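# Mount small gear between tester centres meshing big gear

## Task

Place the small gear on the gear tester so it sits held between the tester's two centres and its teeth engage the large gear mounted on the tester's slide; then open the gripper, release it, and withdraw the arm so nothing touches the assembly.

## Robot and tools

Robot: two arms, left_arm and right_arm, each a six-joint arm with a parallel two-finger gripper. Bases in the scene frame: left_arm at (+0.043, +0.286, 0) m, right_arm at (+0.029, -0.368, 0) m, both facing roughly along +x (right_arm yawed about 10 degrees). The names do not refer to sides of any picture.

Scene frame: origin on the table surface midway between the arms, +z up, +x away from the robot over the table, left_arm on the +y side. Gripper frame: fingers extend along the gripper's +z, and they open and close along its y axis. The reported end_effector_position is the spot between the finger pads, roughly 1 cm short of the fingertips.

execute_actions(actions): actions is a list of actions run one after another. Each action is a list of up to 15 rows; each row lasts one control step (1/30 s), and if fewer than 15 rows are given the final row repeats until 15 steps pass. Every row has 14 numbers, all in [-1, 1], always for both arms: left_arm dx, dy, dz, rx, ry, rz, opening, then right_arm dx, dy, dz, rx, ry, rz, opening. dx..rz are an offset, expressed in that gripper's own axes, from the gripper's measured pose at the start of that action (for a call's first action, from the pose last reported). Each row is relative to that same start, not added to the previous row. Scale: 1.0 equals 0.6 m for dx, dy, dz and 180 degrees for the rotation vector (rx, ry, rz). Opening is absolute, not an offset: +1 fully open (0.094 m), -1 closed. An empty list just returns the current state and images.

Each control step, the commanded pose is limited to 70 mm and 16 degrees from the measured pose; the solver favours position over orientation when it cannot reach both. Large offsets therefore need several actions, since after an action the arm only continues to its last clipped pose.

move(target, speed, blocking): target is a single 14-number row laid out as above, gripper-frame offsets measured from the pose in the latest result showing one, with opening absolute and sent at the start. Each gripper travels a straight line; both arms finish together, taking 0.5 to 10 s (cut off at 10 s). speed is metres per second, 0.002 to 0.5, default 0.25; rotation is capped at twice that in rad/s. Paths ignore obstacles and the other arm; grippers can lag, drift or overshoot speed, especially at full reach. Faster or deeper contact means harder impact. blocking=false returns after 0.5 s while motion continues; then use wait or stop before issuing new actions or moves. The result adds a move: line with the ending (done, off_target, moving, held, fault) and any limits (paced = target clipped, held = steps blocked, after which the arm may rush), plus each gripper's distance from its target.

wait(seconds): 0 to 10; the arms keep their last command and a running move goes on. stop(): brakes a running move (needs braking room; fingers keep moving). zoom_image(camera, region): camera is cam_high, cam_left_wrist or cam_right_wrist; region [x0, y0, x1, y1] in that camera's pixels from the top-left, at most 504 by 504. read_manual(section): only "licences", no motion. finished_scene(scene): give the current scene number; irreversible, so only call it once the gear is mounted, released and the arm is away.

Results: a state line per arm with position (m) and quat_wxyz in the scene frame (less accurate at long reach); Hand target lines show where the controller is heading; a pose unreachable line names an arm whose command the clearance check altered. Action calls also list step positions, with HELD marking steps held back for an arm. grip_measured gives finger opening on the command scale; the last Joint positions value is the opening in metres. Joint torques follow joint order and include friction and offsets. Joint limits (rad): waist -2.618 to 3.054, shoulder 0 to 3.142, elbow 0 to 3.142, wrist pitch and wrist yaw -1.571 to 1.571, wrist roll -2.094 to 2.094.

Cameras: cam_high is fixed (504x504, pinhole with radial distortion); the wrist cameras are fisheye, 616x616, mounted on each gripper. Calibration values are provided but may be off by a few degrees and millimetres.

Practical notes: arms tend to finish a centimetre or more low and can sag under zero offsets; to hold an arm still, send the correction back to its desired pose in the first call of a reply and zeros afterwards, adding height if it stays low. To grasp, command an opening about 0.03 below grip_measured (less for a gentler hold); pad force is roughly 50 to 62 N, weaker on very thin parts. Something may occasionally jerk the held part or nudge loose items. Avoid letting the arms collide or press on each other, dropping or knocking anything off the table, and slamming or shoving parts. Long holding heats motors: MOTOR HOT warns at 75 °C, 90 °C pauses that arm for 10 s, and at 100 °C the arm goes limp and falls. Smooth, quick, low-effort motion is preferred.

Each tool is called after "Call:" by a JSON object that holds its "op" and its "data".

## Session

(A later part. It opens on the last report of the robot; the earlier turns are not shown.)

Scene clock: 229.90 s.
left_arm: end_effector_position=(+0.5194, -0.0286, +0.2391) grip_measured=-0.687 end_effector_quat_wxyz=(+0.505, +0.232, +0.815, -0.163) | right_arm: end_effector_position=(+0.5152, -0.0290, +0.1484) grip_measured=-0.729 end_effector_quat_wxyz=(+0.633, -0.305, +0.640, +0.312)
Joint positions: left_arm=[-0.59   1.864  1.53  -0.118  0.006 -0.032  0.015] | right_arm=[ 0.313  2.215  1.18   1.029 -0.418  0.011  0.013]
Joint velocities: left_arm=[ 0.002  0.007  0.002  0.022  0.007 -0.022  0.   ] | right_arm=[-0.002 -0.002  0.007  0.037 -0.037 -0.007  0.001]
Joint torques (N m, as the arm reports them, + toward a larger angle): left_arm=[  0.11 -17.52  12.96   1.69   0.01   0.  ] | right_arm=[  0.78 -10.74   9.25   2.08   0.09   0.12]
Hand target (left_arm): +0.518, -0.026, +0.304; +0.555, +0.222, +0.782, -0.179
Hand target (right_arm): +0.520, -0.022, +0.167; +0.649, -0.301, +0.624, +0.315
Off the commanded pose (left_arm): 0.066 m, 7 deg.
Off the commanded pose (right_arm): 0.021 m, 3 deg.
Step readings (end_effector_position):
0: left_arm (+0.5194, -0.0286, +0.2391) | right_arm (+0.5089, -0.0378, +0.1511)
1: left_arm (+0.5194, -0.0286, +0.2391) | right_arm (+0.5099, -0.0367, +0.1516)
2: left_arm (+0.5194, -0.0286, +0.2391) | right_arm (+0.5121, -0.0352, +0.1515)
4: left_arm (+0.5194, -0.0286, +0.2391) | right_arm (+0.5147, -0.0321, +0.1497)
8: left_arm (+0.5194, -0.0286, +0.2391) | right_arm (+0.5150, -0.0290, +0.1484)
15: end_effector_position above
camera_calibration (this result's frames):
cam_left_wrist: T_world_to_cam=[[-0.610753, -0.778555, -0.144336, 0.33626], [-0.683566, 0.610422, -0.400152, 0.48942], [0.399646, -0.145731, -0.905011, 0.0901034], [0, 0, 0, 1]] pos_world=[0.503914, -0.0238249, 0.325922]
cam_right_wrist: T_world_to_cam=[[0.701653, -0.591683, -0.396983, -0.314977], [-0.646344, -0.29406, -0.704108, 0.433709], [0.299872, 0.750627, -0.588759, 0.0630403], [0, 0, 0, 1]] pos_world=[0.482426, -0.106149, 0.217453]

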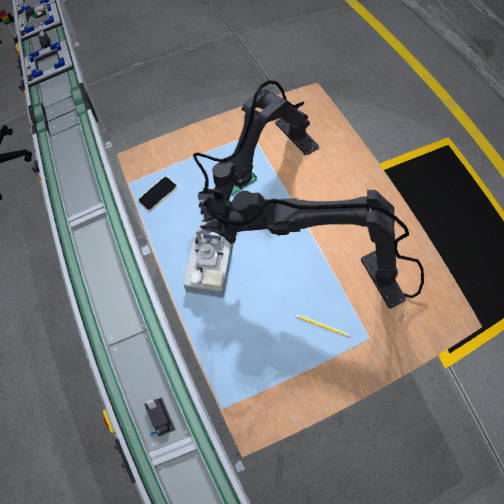

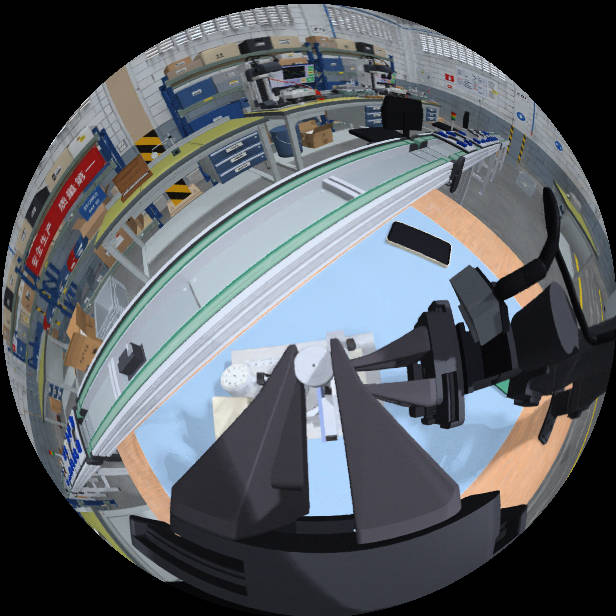

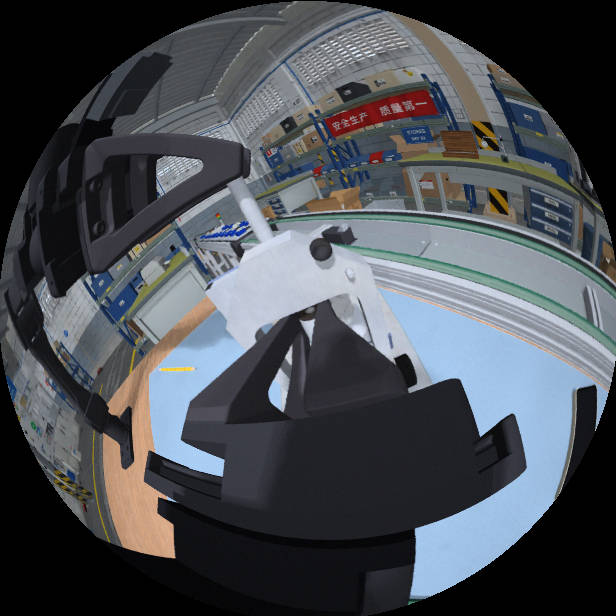

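Call:
{"op": "execute_actions", "data": {"actions": [[[-0.1,0,-0.047,0,-0.04,0,-0.76,-0.03,0.001,0.019,0,-0.015,0,-0.77]],[[-0.05,0,-0.02,0,-0.02,0,-0.76,-0.015,0,0.008,0,-0.01,0,-0.77]],[[-0.03,0,-0.012,0,-0.01,0,-0.76,-0.01,0,0.005,0,0,0,-0.77]],[[-0.02,0,-0.008,0,-0.01,0,-0.76,-0.005,0,0.003,0,0,0,-0.77]],[[-0.01,0,-0.004,0,0,0,-0.76,0,0,0.003,0,0,0,-0.77]],[[0,0,0,0,0,0,-0.76,0,0,0.003,0,0,0,-0.77]]]}}

Scene clock: 239.77 s.
left_arm: end_effector_position=(+0.5199, -0.0290, +0.2208) grip_measured=-0.687 end_effector_quat_wxyz=(+0.487, +0.235, +0.826, -0.158) | right_arm: end_effector_position=(+0.5161, -0.0297, +0.1449) grip_measured=-0.729 end_effector_quat_wxyz=(+0.627, -0.298, +0.647, +0.315)
Joint positions: left_arm=[-0.59   1.889  1.53  -0.137  0.006 -0.032  0.015] | right_arm=[ 0.313  2.218  1.18   1.022 -0.413  0.027  0.013]
Joint velocities: left_arm=[ 0.002 -0.002  0.002 -0.066 -0.007 -0.022 -0.   ] | right_arm=[-0.017 -0.002 -0.007 -0.022 -0.081  0.022  0.001]
Joint torques (N m, as the arm reports them, + toward a larger angle): left_arm=[  0.   -11.71   7.75   1.68   0.02   0.01] | right_arm=[  0.07 -10.45   6.79   1.94   0.01   0.01]
Hand target (left_arm): +0.520, -0.029, +0.221; +0.487, +0.235, +0.826, -0.157
Hand target (right_arm): +0.517, -0.028, +0.145; +0.627, -0.298, +0.647, +0.315
Off the commanded pose (left_arm): 0.000 m, 0 deg.
Off the commanded pose (right_arm): 0.002 m, 0 deg.
Step readings (end_effector_position; steps 1 to 15: 1st action; 16 to 30: 2nd action; 31 to 45: 3rd action; 46 to 60: 4th action; 61 to 75: 5th action; 76 to 90: 6th action):
0: left_arm (+0.5194, -0.0286, +0.2391) | right_arm (+0.5152, -0.0290, +0.1483)
1: left_arm (+0.5194, -0.0286, +0.2391) | right_arm (+0.5152, -0.0290, +0.1483)
2: left_arm (+0.5194, -0.0286, +0.2391) | right_arm (+0.5152, -0.0290, +0.1483)
4: left_arm (+0.5194, -0.0286, +0.2391) | right_arm (+0.5152, -0.0290, +0.1482)
8: left_arm (+0.5194, -0.0286, +0.2391) | right_arm (+0.5152, -0.0290, +0.1482)
15: left_arm (+0.5194, -0.0286, +0.2391) | right_arm (+0.5152, -0.0290, +0.1482)
16: left_arm (+0.5197, -0.0289, +0.2372) | right_arm (+0.5152, -0.0290, +0.1482)
17: left_arm (+0.5197, -0.0289, +0.2355) | right_arm (+0.5152, -0.0290, +0.1482)
19: left_arm (+0.5198, -0.0289, +0.2297) | right_arm (+0.5152, -0.0290, +0.1482)
23: left_arm (+0.5197, -0.0289, +0.2269) | right_arm (+0.5152, -0.0290, +0.1475)
30: left_arm (+0.5197, -0.0289, +0.2269) | right_arm (+0.5153, -0.0289, +0.1468)
31: left_arm (+0.5198, -0.0289, +0.2254) | right_arm (+0.5153, -0.0289, +0.1464)
32: left_arm (+0.5199, -0.0290, +0.2244) | right_arm (+0.5154, -0.0290, +0.1462)
34: left_arm (+0.5198, -0.0289, +0.2225) | right_arm (+0.5159, -0.0295, +0.1454)
38: left_arm (+0.5198, -0.0289, +0.2215) | right_arm (+0.5161, -0.0297, +0.1449)
45: left_arm (+0.5198, -0.0289, +0.2215) | right_arm (+0.5161, -0.0297, +0.1449)
46: left_arm (+0.5199, -0.0290, +0.2215) | right_arm (+0.5161, -0.0297, +0.1449)
47: left_arm (+0.5199, -0.0290, +0.2215) | right_arm (+0.5161, -0.0297, +0.1449)
49: left_arm (+0.5199, -0.0290, +0.2215) | right_arm (+0.5161, -0.0297, +0.1449)
53: left_arm (+0.5199, -0.0290, +0.2215) | right_arm (+0.5161, -0.0297, +0.1449)
60: left_arm (+0.5199, -0.0290, +0.2215) | right_arm (+0.5161, -0.0297, +0.1449)
61: left_arm (+0.5199, -0.0290, +0.2207) | right_arm (+0.5161, -0.0297, +0.1449)
62: left_arm (+0.5199, -0.0290, +0.2207) | right_arm (+0.5161, -0.0297, +0.1449)
64: left_arm (+0.5199, -0.0290, +0.2207) | right_arm (+0.5161, -0.0297, +0.1449)
68: left_arm (+0.5199, -0.0290, +0.2207) | right_arm (+0.5161, -0.0297, +0.1449)
75: left_arm (+0.5199, -0.0290, +0.2207) | right_arm (+0.5161, -0.0297, +0.1449)
76: left_arm (+0.5199, -0.0290, +0.2208) | right_arm (+0.5161, -0.0297, +0.1449)
77: left_arm (+0.5199, -0.0290, +0.2208) | right_arm (+0.5161, -0.0297, +0.1449)
79: left_arm (+0.5199, -0.0290, +0.2208) | right_arm (+0.5161, -0.0297, +0.1449)
83: left_arm (+0.5199, -0.0290, +0.2208) | right_arm (+0.5161, -0.0297, +0.1449)
90: end_effector_position above
camera_calibration (this result's frames):
cam_left_wrist: T_world_to_cam=[[-0.616061, -0.775051, -0.140585, 0.335705], [-0.697713, 0.61976, -0.359296, 0.481308], [0.365602, -0.12326, -0.922574, 0.0954889], [0, 0, 0, 1]] pos_world=[0.507719, -0.0263367, 0.308223]
cam_right_wrist: T_world_to_cam=[[0.68948, -0.593337, -0.415414, -0.308469], [-0.663248, -0.286718, -0.6913, 0.438739], [0.291067, 0.75216, -0.591215, 0.0662313], [0, 0, 0, 1]] pos_world=[0.484398, -0.107048, 0.214315]

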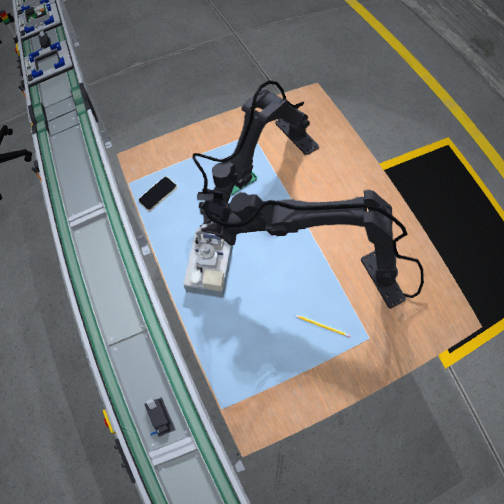

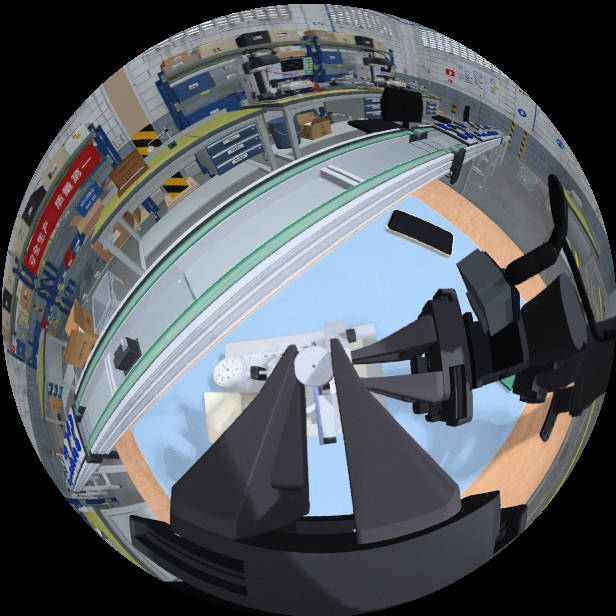

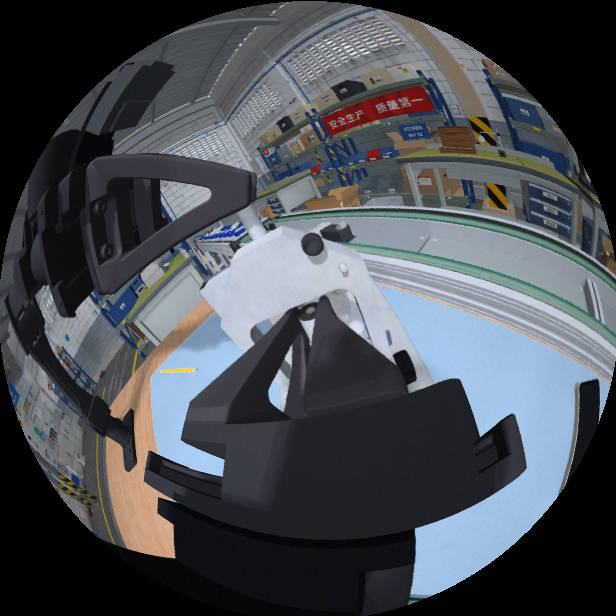

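Seems seated. Release.

Call:
{"op": "move", "data": {"target": [0,0,0,0,0,0,0,0,0,0,0,0,0,-0.5]}}

Call:
{"op": "move", "data": {"target": [-0.03,0,-0.15,0,0,0,0,0,0,-0.13,0,0,0,-0.5], "speed": 0.08}}

Call:
{"op": "zoom_image", "data": {"camera": "cam_right_wrist", "region": [200, 150, 400, 350]}}

Call:
{"op": "zoom_image", "data": {"camera": "cam_left_wrist", "region": [180, 180, 440, 440]}}

Scene clock: 248.40 s.
left_arm: end_effector_position=(+0.5199, -0.0290, +0.2207) grip_measured=-0.002 end_effector_quat_wxyz=(+0.487, +0.235, +0.826, -0.157) | right_arm: end_effector_position=(+0.5162, -0.0298, +0.1451) grip_measured=-0.502 end_effector_quat_wxyz=(+0.628, -0.298, +0.647, +0.315)
Joint positions: left_arm=[-0.59   1.889  1.53  -0.138  0.006 -0.032  0.047] | right_arm=[ 0.313  2.218  1.18   1.023 -0.412  0.027  0.023]
Joint velocities: left_arm=[ 0.012 -0.007 -0.002  0.037  0.051 -0.066 -0.001] | right_arm=[ 0.007 -0.002 -0.007  0.007 -0.051  0.007 -0.   ]
Joint torques (N m, as the arm reports them, + toward a larger angle): left_arm=[  0.03 -11.84   7.84   1.69  -0.01   0.02] | right_arm=[  0.09 -10.82   6.24   1.99  -0.01   0.01]
Hand target (left_arm): +0.520, -0.029, +0.221; +0.487, +0.235, +0.826, -0.158
Hand target (right_arm): +0.516, -0.030, +0.145; +0.627, -0.298, +0.647, +0.315
Off the commanded pose (left_arm): 0.000 m, 0 deg.
Off the commanded pose (right_arm): 0.000 m, 0 deg.
move: done
camera_calibration (this result's frames):
cam_left_wrist: T_world_to_cam=[[-0.616106, -0.775022, -0.140552, 0.335706], [-0.697828, 0.619835, -0.358944, 0.48122], [0.365308, -0.123066, -0.922716, 0.0956187], [0, 0, 0, 1]] pos_world=[0.507709, -0.0263301, 0.308144]
cam_right_wrist: T_world_to_cam=[[0.68931, -0.59372, -0.415149, -0.308482], [-0.662995, -0.285974, -0.69185, 0.438882], [0.292043, 0.752141, -0.590758, 0.0657965], [0, 0, 0, 1]] pos_world=[0.4844, -0.107131, 0.214444]

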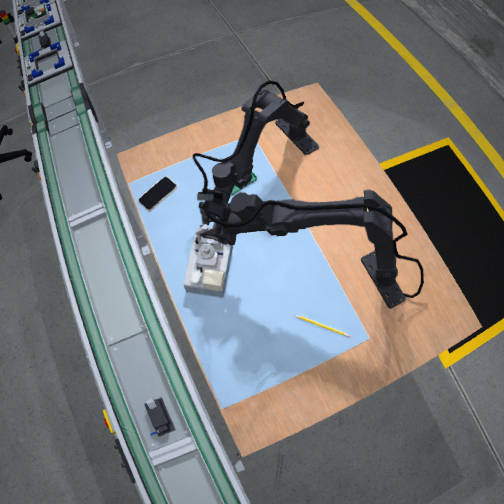

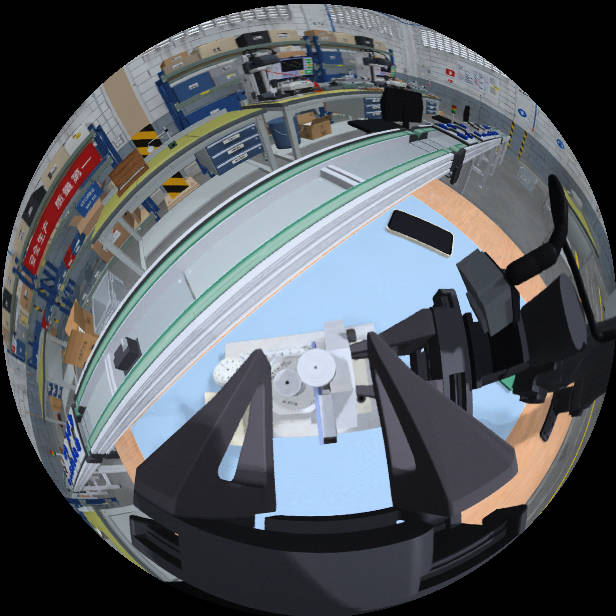

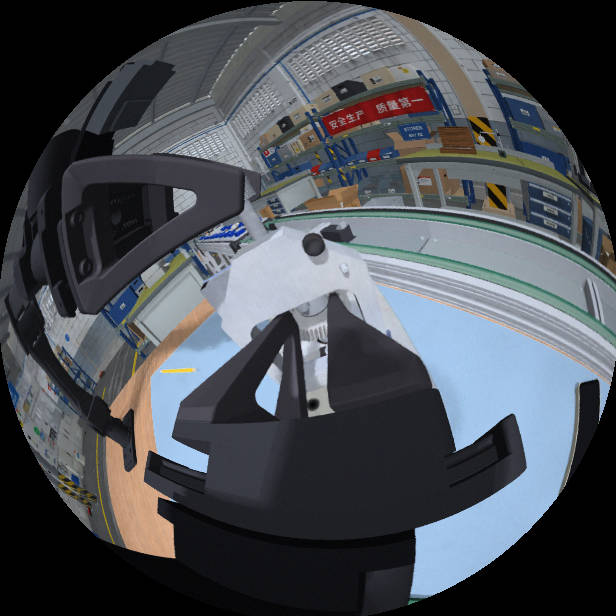

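Scene clock: 250.07 s.
left_arm: end_effector_position=(+0.4656, +0.0068, +0.2799) grip_measured=-0.002 end_effector_quat_wxyz=(+0.490, +0.235, +0.824, -0.159) | right_arm: end_effector_position=(+0.4710, -0.0853, +0.1389) grip_measured=-0.502 end_effector_quat_wxyz=(+0.624, -0.297, +0.651, +0.315)
Joint positions: left_arm=[-0.59   1.629  1.446 -0.306  0.006 -0.032  0.047] | right_arm=[ 0.235  2.065  0.867  1.172 -0.488  0.027  0.023]
Joint velocities: left_arm=[-0.012 -0.002  0.007 -0.007  0.037 -0.037  0.   ] | right_arm=[ 0.002 -0.037 -0.017  0.022  0.037 -0.037 -0.001]
Joint torques (N m, as the arm reports them, + toward a larger angle): left_arm=[  0.36 -10.61   6.37   1.6    0.05   0.02] | right_arm=[ -0.59 -11.01   4.06   2.03  -0.14   0.01]
Hand target (left_arm): +0.462, +0.011, +0.278; +0.487, +0.235, +0.826, -0.158
Hand target (right_arm): +0.467, -0.090, +0.145; +0.628, -0.297, +0.647, +0.315
Off the commanded pose (left_arm): 0.006 m, 0 deg.
Off the commanded pose (right_arm): 0.010 m, 1 deg.
move: done
camera_calibration (this result's frames):
cam_left_wrist: T_world_to_cam=[[-0.615119, -0.775673, -0.141279, 0.338095], [-0.695287, 0.618158, -0.366684, 0.443384], [0.37176, -0.127325, -0.919556, 0.170555], [0, 0, 0, 1]] pos_world=[0.452842, 0.00988595, 0.367182]
cam_right_wrist: T_world_to_cam=[[0.684458, -0.595777, -0.420198, -0.310077], [-0.670184, -0.287278, -0.684343, 0.390965], [0.287002, 0.750014, -0.59591, 0.119955], [0, 0, 0, 1]] pos_world=[0.439826, -0.162389, 0.208743]

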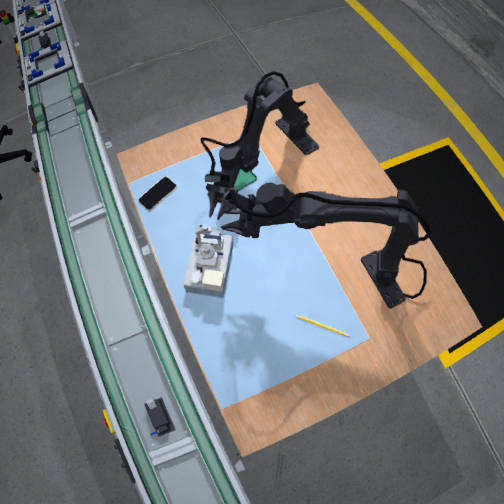

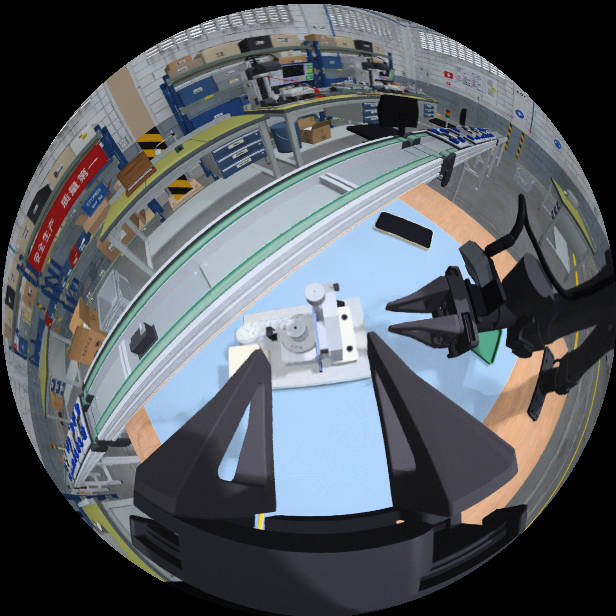

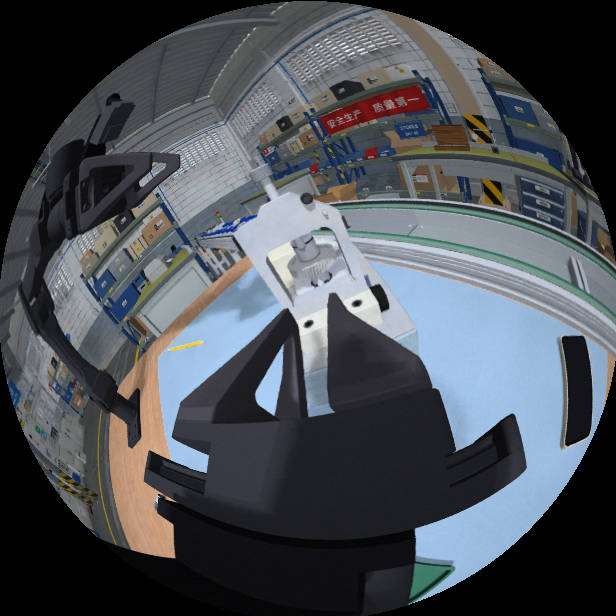

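Region (200, 150, 400, 350) of cam_right_wrist's 616x616 image, scaled by 2.520, with more detail than that image has.

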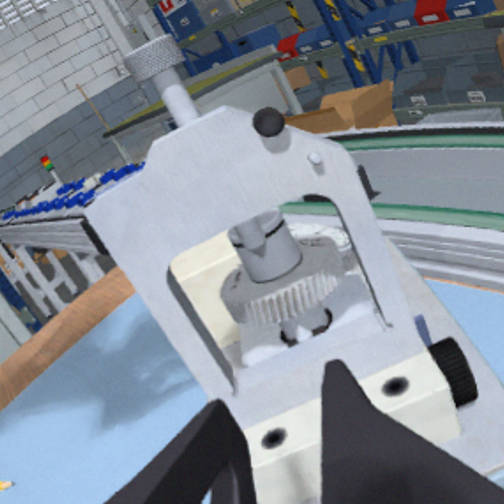

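Region (180, 180, 440, 440) of cam_left_wrist's 616x616 image, scaled by 1.938, with more detail than that image has.

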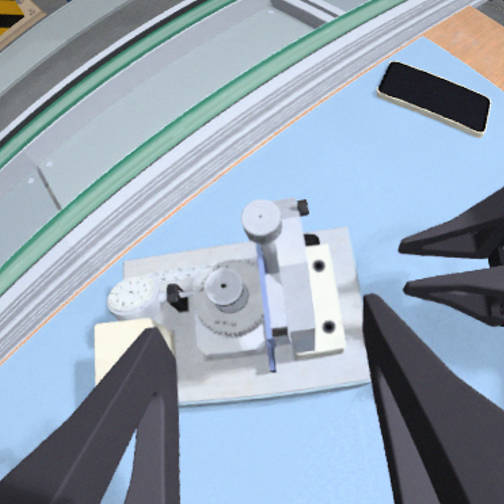

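Fell out. Find it.

Call:
{"op": "move", "data": {"target": [0,0.1,-0.15,0,0,0,0,-0.15,0,-0.1,0,0.45,0,0.5]}}

Scene clock: 265.17 s.
left_arm: end_effector_position=(+0.4386, +0.0975, +0.3193) grip_measured=-0.002 end_effector_quat_wxyz=(+0.490, +0.232, +0.825, -0.159) | right_arm: end_effector_position=(+0.4357, -0.1367, +0.2179) grip_measured=+0.498 end_effector_quat_wxyz=(+0.139, -0.416, +0.896, +0.062)
Joint positions: left_arm=[-0.375  1.404  1.394 -0.489  0.194  0.065  0.047] | right_arm=[ 0.3    2.225  2.513 -1.575 -0.112 -0.381  0.07 ]
Joint velocities: left_arm=[-0.007 -0.002  0.007 -0.022 -0.066  0.022 -0.   ] | right_arm=[-0.012 -0.002 -0.007 -0.037  0.022  0.066  0.001]
Joint torques (N m, as the arm reports them, + toward a larger angle): left_arm=[ 0.66 -8.53  6.33  1.56  0.18  0.07] | right_arm=[  0.77 -11.98   7.87   0.78   0.     0.03]
Hand target (left_arm): +0.434, +0.101, +0.320; +0.489, +0.234, +0.825, -0.160
Hand target (right_arm): +0.432, -0.135, +0.231; +0.153, -0.420, +0.892, +0.058
Off the commanded pose (left_arm): 0.008 m, 0 deg.
Off the commanded pose (right_arm): 0.013 m, 10 deg.
joint sent to its limit (right arm) — the command would take joint 4 (wrist pitch) past its lower limit, so that joint was sent only as far as its limit.
move: off_target (right_arm)
camera_calibration (this result's frames):
cam_left_wrist: T_world_to_cam=[[-0.61235, -0.778568, -0.137331, 0.395139], [-0.698432, 0.614139, -0.367459, 0.384997], [0.370432, -0.129097, -0.919845, 0.229207], [0, 0, 0, 1]] pos_world=[0.425953, 0.100791, 0.40657]
cam_right_wrist: T_world_to_cam=[[0.46182, -0.882852, -0.0854079, -0.298479], [-0.802622, -0.456943, 0.383406, 0.208457], [-0.377517, -0.108514, -0.919622, 0.458456], [0, 0, 0, 1]] pos_world=[0.478231, -0.118511, 0.31619]

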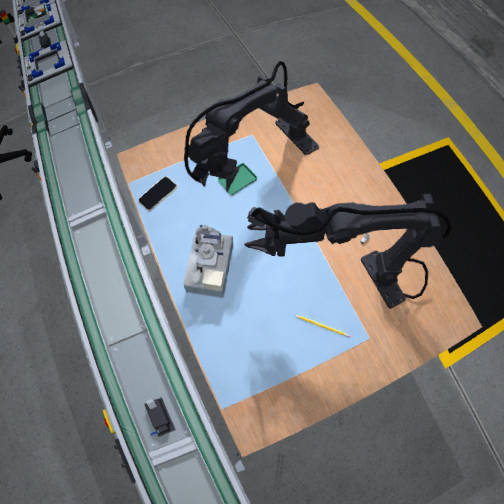

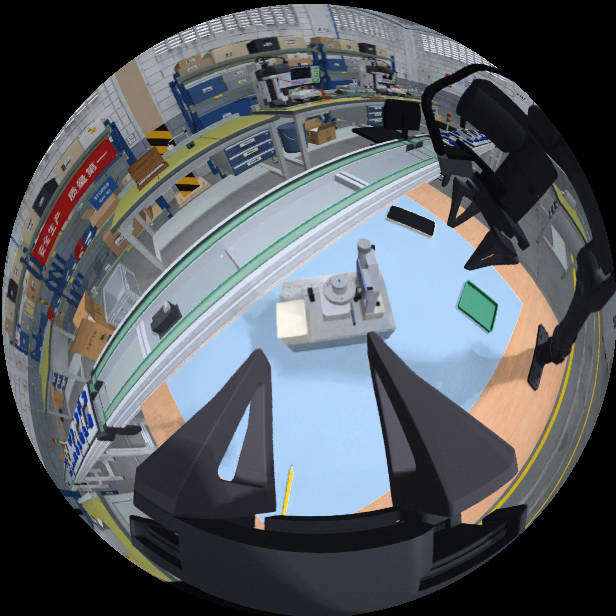

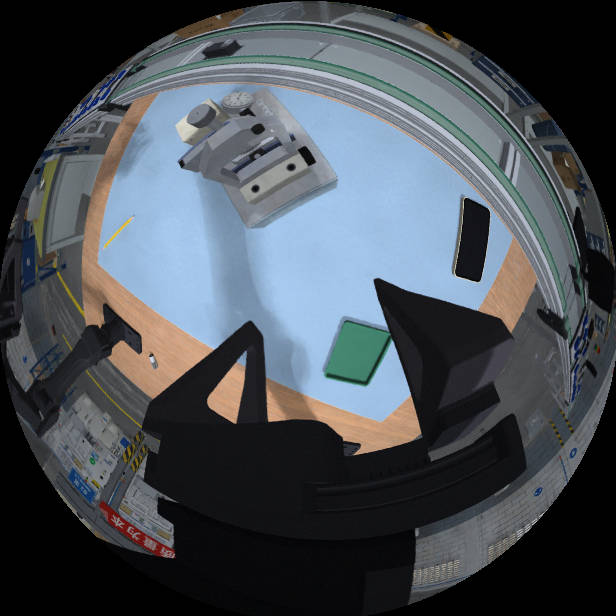

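Call:
{"op": "move", "data": {"target": [0,0.5,-0.1,0,0,0,0,0,0,0,0,0,0,0.5]}}

Call:
{"op": "move", "data": {"target": [0,0,0,0,0,0,0,0.167,0.77,0.117,0,0.05,-0.14,0.5]}}

Scene clock: 278.80 s.
left_arm: end_effector_position=(+0.5619, +0.3821, +0.3301) grip_measured=-0.002 end_effector_quat_wxyz=(+0.481, +0.219, +0.833, -0.163) | right_arm: end_effector_position=(+0.4356, -0.1371, +0.2178) grip_measured=+0.498 end_effector_quat_wxyz=(+0.138, -0.416, +0.897, +0.061)
Joint positions: left_arm=[ 0.429  2.143  2.43  -1.099  0.841  0.597  0.047] | right_arm=[ 0.3    2.225  2.513 -1.576 -0.11  -0.381  0.07 ]
Joint velocities: left_arm=[ 0.002  0.012 -0.007  0.022  0.022  0.007  0.   ] | right_arm=[-0.012 -0.007  0.002  0.022 -0.007 -0.051  0.   ]
Joint torques (N m, as the arm reports them, + toward a larger angle): left_arm=[ -0.23 -12.3    9.16   1.11   0.59   0.09] | right_arm=[  0.05 -10.62   6.08   0.93  -0.09   0.03]
Hand target (left_arm): +0.561, +0.377, +0.340; +0.490, +0.229, +0.825, -0.164
Hand target (right_arm): +0.436, -0.137, +0.218; +0.139, -0.416, +0.896, +0.062
Off the commanded pose (left_arm): 0.009 m, 2 deg.
Off the commanded pose (right_arm): 0.000 m, 0 deg.
move: done
camera_calibration (this result's frames):
cam_left_wrist: T_world_to_cam=[[-0.600737, -0.791707, -0.11097, 0.683481], [-0.720252, 0.596223, -0.354618, 0.315192], [0.346917, -0.133106, -0.928403, 0.247786], [0, 0, 0, 1]] pos_world=[0.551649, 0.386174, 0.417664]
cam_right_wrist: T_world_to_cam=[[0.461333, -0.88328, -0.0835944, -0.299064], [-0.802794, -0.455689, 0.384538, 0.208247], [-0.377747, -0.110291, -0.919317, 0.458065], [0, 0, 0, 1]] pos_world=[0.47818, -0.118742, 0.316028]

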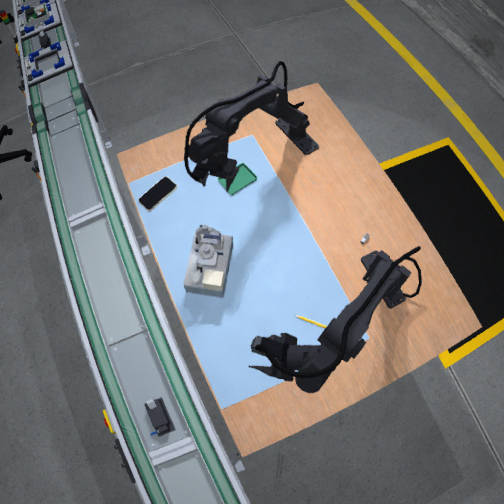

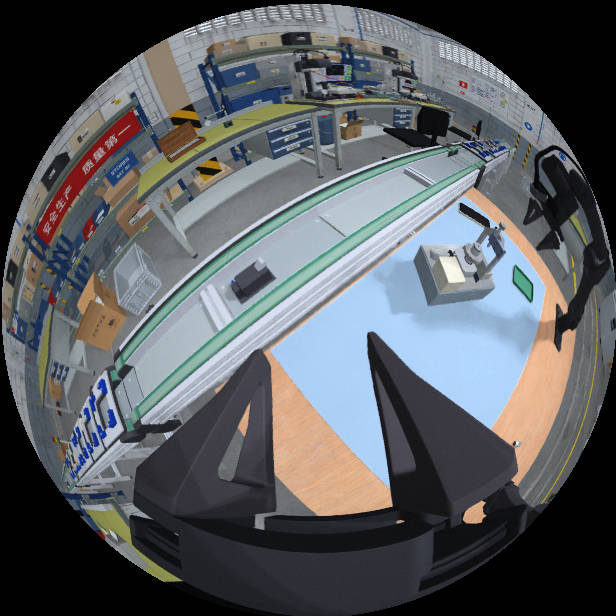

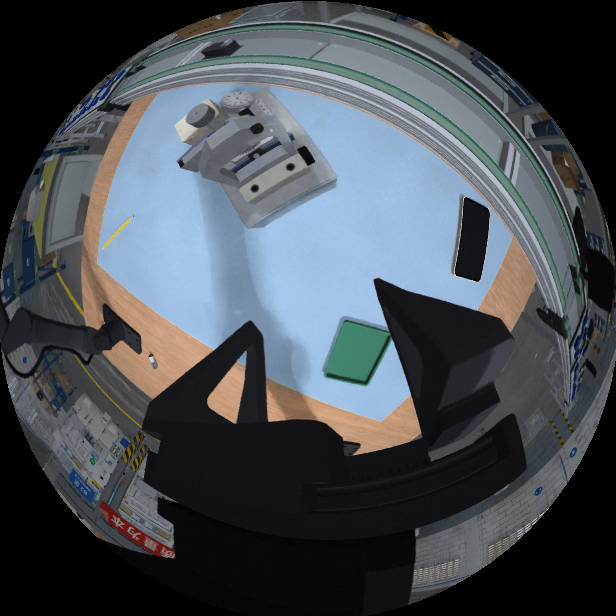

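Scene clock: 281.50 s.
left_arm: end_effector_position=(+0.5620, +0.3824, +0.3298) grip_measured=-0.002 end_effector_quat_wxyz=(+0.481, +0.219, +0.834, -0.162) | right_arm: end_effector_position=(+0.0362, +0.0991, +0.1017) grip_measured=+0.498 end_effector_quat_wxyz=(+0.069, -0.613, +0.787, -0.022)
Joint positions: left_arm=[ 0.429  2.143  2.43  -1.099  0.838  0.597  0.047] | right_arm=[ 1.433  2.357  2.288 -1.456  0.138  0.278  0.07 ]
Joint velocities: left_arm=[-0.012 -0.007 -0.017 -0.051  0.022 -0.051 -0.   ] | right_arm=[-0.002 -0.017 -0.002  0.051  0.051 -0.081  0.   ]
Joint torques (N m, as the arm reports them, + toward a larger angle): left_arm=[ -0.1  -12.69   6.24   1.22   0.39   0.03] | right_arm=[ -0.48 -11.58   8.99   0.33   0.23   0.14]
Hand target (left_arm): +0.562, +0.382, +0.330; +0.481, +0.219, +0.833, -0.163
Hand target (right_arm): +0.042, +0.103, +0.110; +0.080, -0.605, +0.792, -0.018
Off the commanded pose (left_arm): 0.000 m, 0 deg.
Off the commanded pose (right_arm): 0.017 m, 3 deg.
move: off_target (right_arm)
camera_calibration (this result's frames):
cam_left_wrist: T_world_to_cam=[[-0.599373, -0.792614, -0.111872, 0.683691], [-0.721636, 0.595521, -0.352981, 0.315436], [0.3464, -0.130837, -0.928918, 0.247162], [0, 0, 0, 1]] pos_world=[0.5518, 0.386392, 0.417423]
cam_right_wrist: T_world_to_cam=[[0.791133, -0.602462, 0.105588, 0.0251077], [-0.558964, -0.642049, 0.524721, 0.0353018], [-0.248332, -0.474144, -0.844701, 0.25037], [0, 0, 0, 1]] pos_world=[0.0620436, 0.156503, 0.190313]

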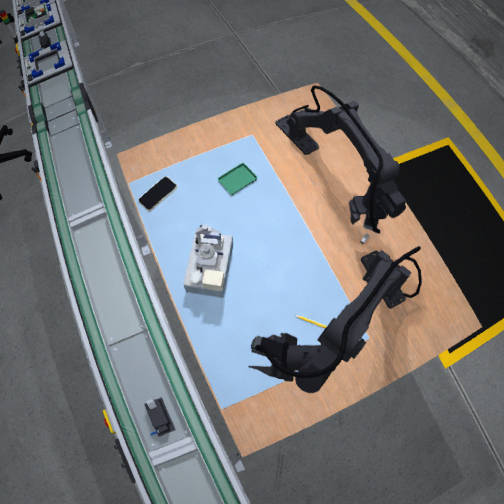

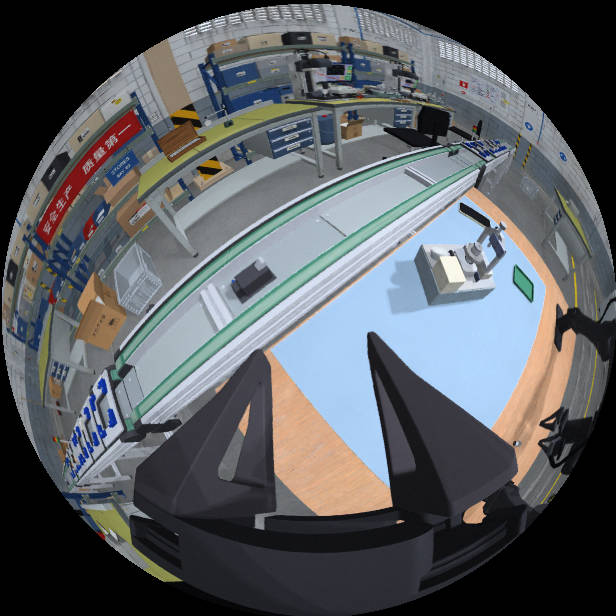

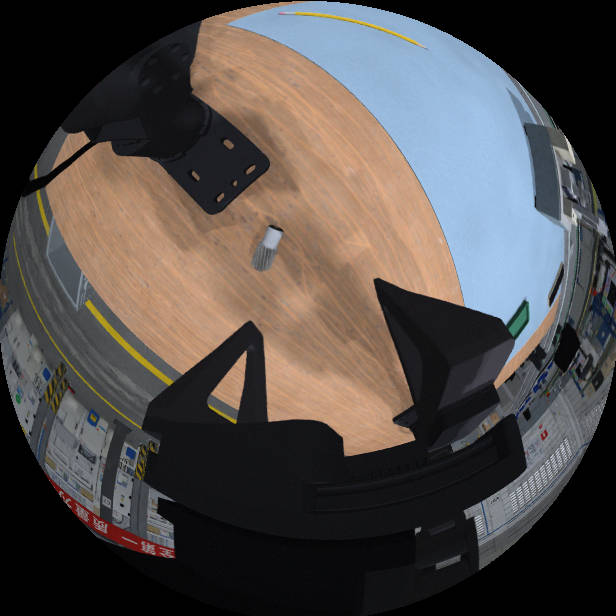

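Call:
{"op": "move", "data": {"target": [0,0,0,0,0,0,0,-0.047,0.04,0.09,-0.038,0.026,0.27,0], "speed": 0.15}}

Scene clock: 302.10 s.
left_arm: end_effector_position=(+0.5621, +0.3828, +0.3296) grip_measured=-0.002 end_effector_quat_wxyz=(+0.480, +0.218, +0.834, -0.161) | right_arm: end_effector_position=(+0.0236, +0.1270, +0.0425) grip_measured=+0.002 end_effector_quat_wxyz=(+0.004, -0.247, +0.969, +0.014)
Joint positions: left_arm=[ 0.429  2.143  2.43  -1.099  0.835  0.597  0.047] | right_arm=[ 1.408  2.534  2.378 -1.387  0.001  1.079  0.047]
Joint velocities: left_arm=[-0.007 -0.012 -0.007 -0.022  0.022  0.051 -0.   ] | right_arm=[ 0.007 -0.002  0.012  0.037  0.007 -0.022 -0.001]
Joint torques (N m, as the arm reports them, + toward a larger angle): left_arm=[ -0.08 -12.63   6.32   1.23   0.4    0.01] | right_arm=[ -0.64 -12.39   9.01   0.45  -0.06   0.13]
Hand target (left_arm): +0.562, +0.382, +0.330; +0.481, +0.219, +0.834, -0.162
Hand target (right_arm): +0.028, +0.136, +0.049; +0.005, -0.237, +0.971, +0.031
Off the commanded pose (left_arm): 0.000 m, 0 deg.
Off the commanded pose (right_arm): 0.010 m, 2 deg.
move: done
camera_calibration (this result's frames):
cam_left_wrist: T_world_to_cam=[[-0.598008, -0.793516, -0.112776, 0.683901], [-0.723017, 0.594813, -0.351345, 0.315682], [0.345878, -0.128568, -0.929429, 0.246539], [0, 0, 0, 1]] pos_world=[0.55195, 0.386611, 0.417181]
cam_right_wrist: T_world_to_cam=[[0.104048, -0.994572, -0.00110834, 0.128638], [-0.776688, -0.0819495, 0.624532, 0.00701231], [-0.621233, -0.0641202, -0.780999, 0.164451], [0, 0, 0, 1]] pos_world=[0.0942246, 0.139059, 0.1242]

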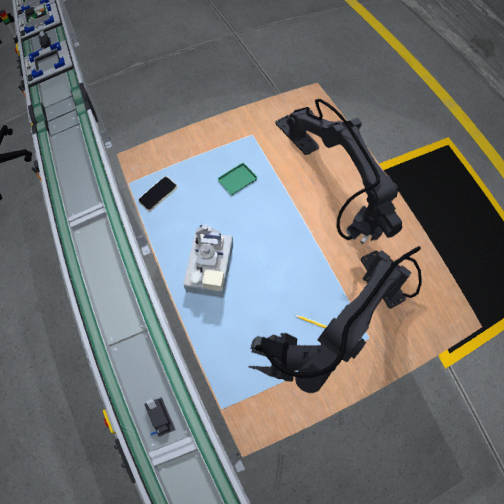

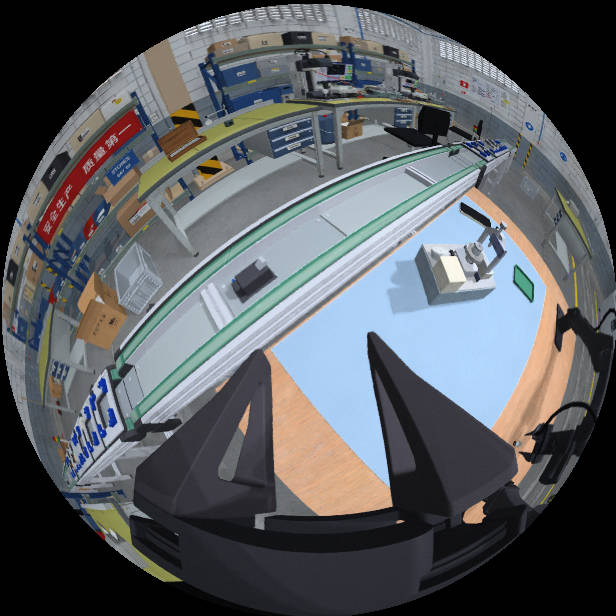

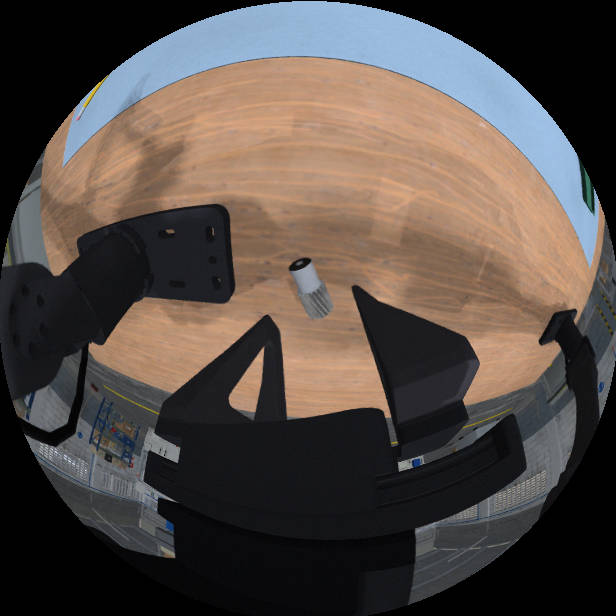

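Call:
{"op": "move", "data": {"target": [0,0,0,0,0,0,0,-0.03,0.013,0.045,0,0,0,0], "speed": 0.05}}

Scene clock: 307.73 s.
left_arm: end_effector_position=(+0.5622, +0.3832, +0.3293) grip_measured=-0.002 end_effector_quat_wxyz=(+0.480, +0.218, +0.835, -0.159) | right_arm: end_effector_position=(+0.0320, +0.1365, +0.0099) grip_measured=+0.002 end_effector_quat_wxyz=(+0.001, -0.246, +0.969, +0.001)
Joint positions: left_arm=[ 0.429  2.143  2.43  -1.099  0.833  0.597  0.047] | right_arm=[ 1.391  2.644  2.458 -1.382  0.001  1.065  0.047]
Joint velocities: left_arm=[ 0.002  0.012 -0.002 -0.081  0.051 -0.022 -0.   ] | right_arm=[-0.012 -0.002  0.007 -0.11   0.007  0.022 -0.   ]
Joint torques (N m, as the arm reports them, + toward a larger angle): left_arm=[  0.01 -12.61   6.34   1.21   0.37   0.01] | right_arm=[ -0.53 -12.98   9.09   0.31  -0.02  -0.05]
Hand target (left_arm): +0.562, +0.383, +0.330; +0.480, +0.218, +0.834, -0.160
Hand target (right_arm): +0.036, +0.143, +0.016; +0.004, -0.247, +0.969, +0.015
Off the commanded pose (left_arm): 0.000 m, 0 deg.
Off the commanded pose (right_arm): 0.010 m, 1 deg.
move: done
camera_calibration (this result's frames):
cam_left_wrist: T_world_to_cam=[[-0.596643, -0.794414, -0.113683, 0.684109], [-0.724396, 0.5941, -0.349709, 0.31593], [0.345352, -0.1263, -0.929936, 0.245915], [0, 0, 0, 1]] pos_world=[0.5521, 0.386831, 0.41694]
cam_right_wrist: T_world_to_cam=[[0.102158, -0.994471, 0.0243156, 0.136959], [-0.77674, -0.0644723, 0.626513, 0.0322234], [-0.621481, -0.0828899, -0.779032, 0.147294], [0, 0, 0, 1]] pos_world=[0.102578, 0.150488, 0.091228]

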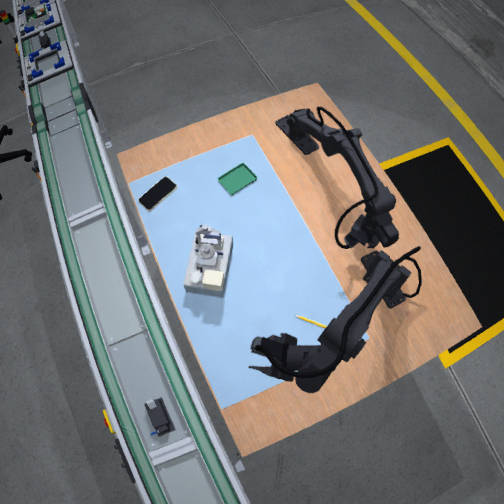

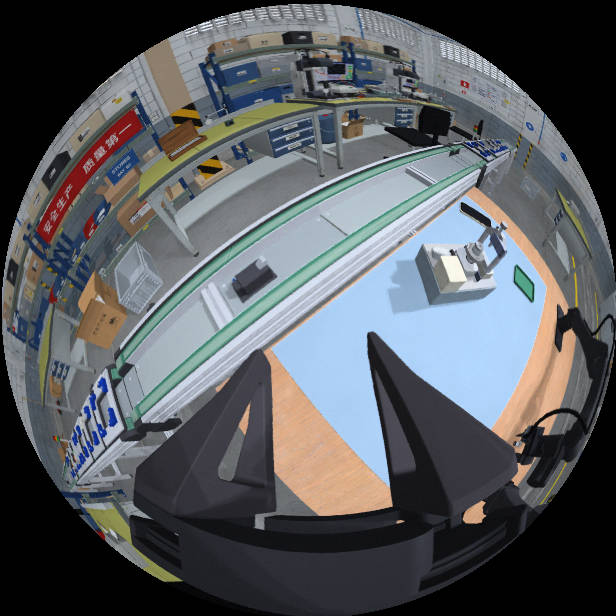

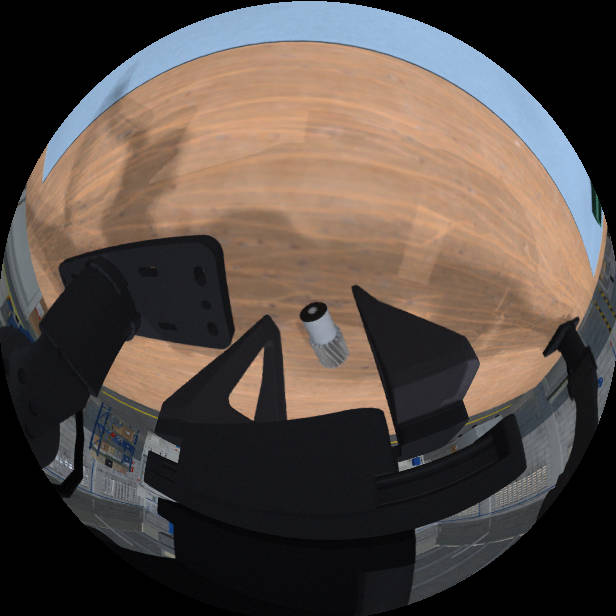

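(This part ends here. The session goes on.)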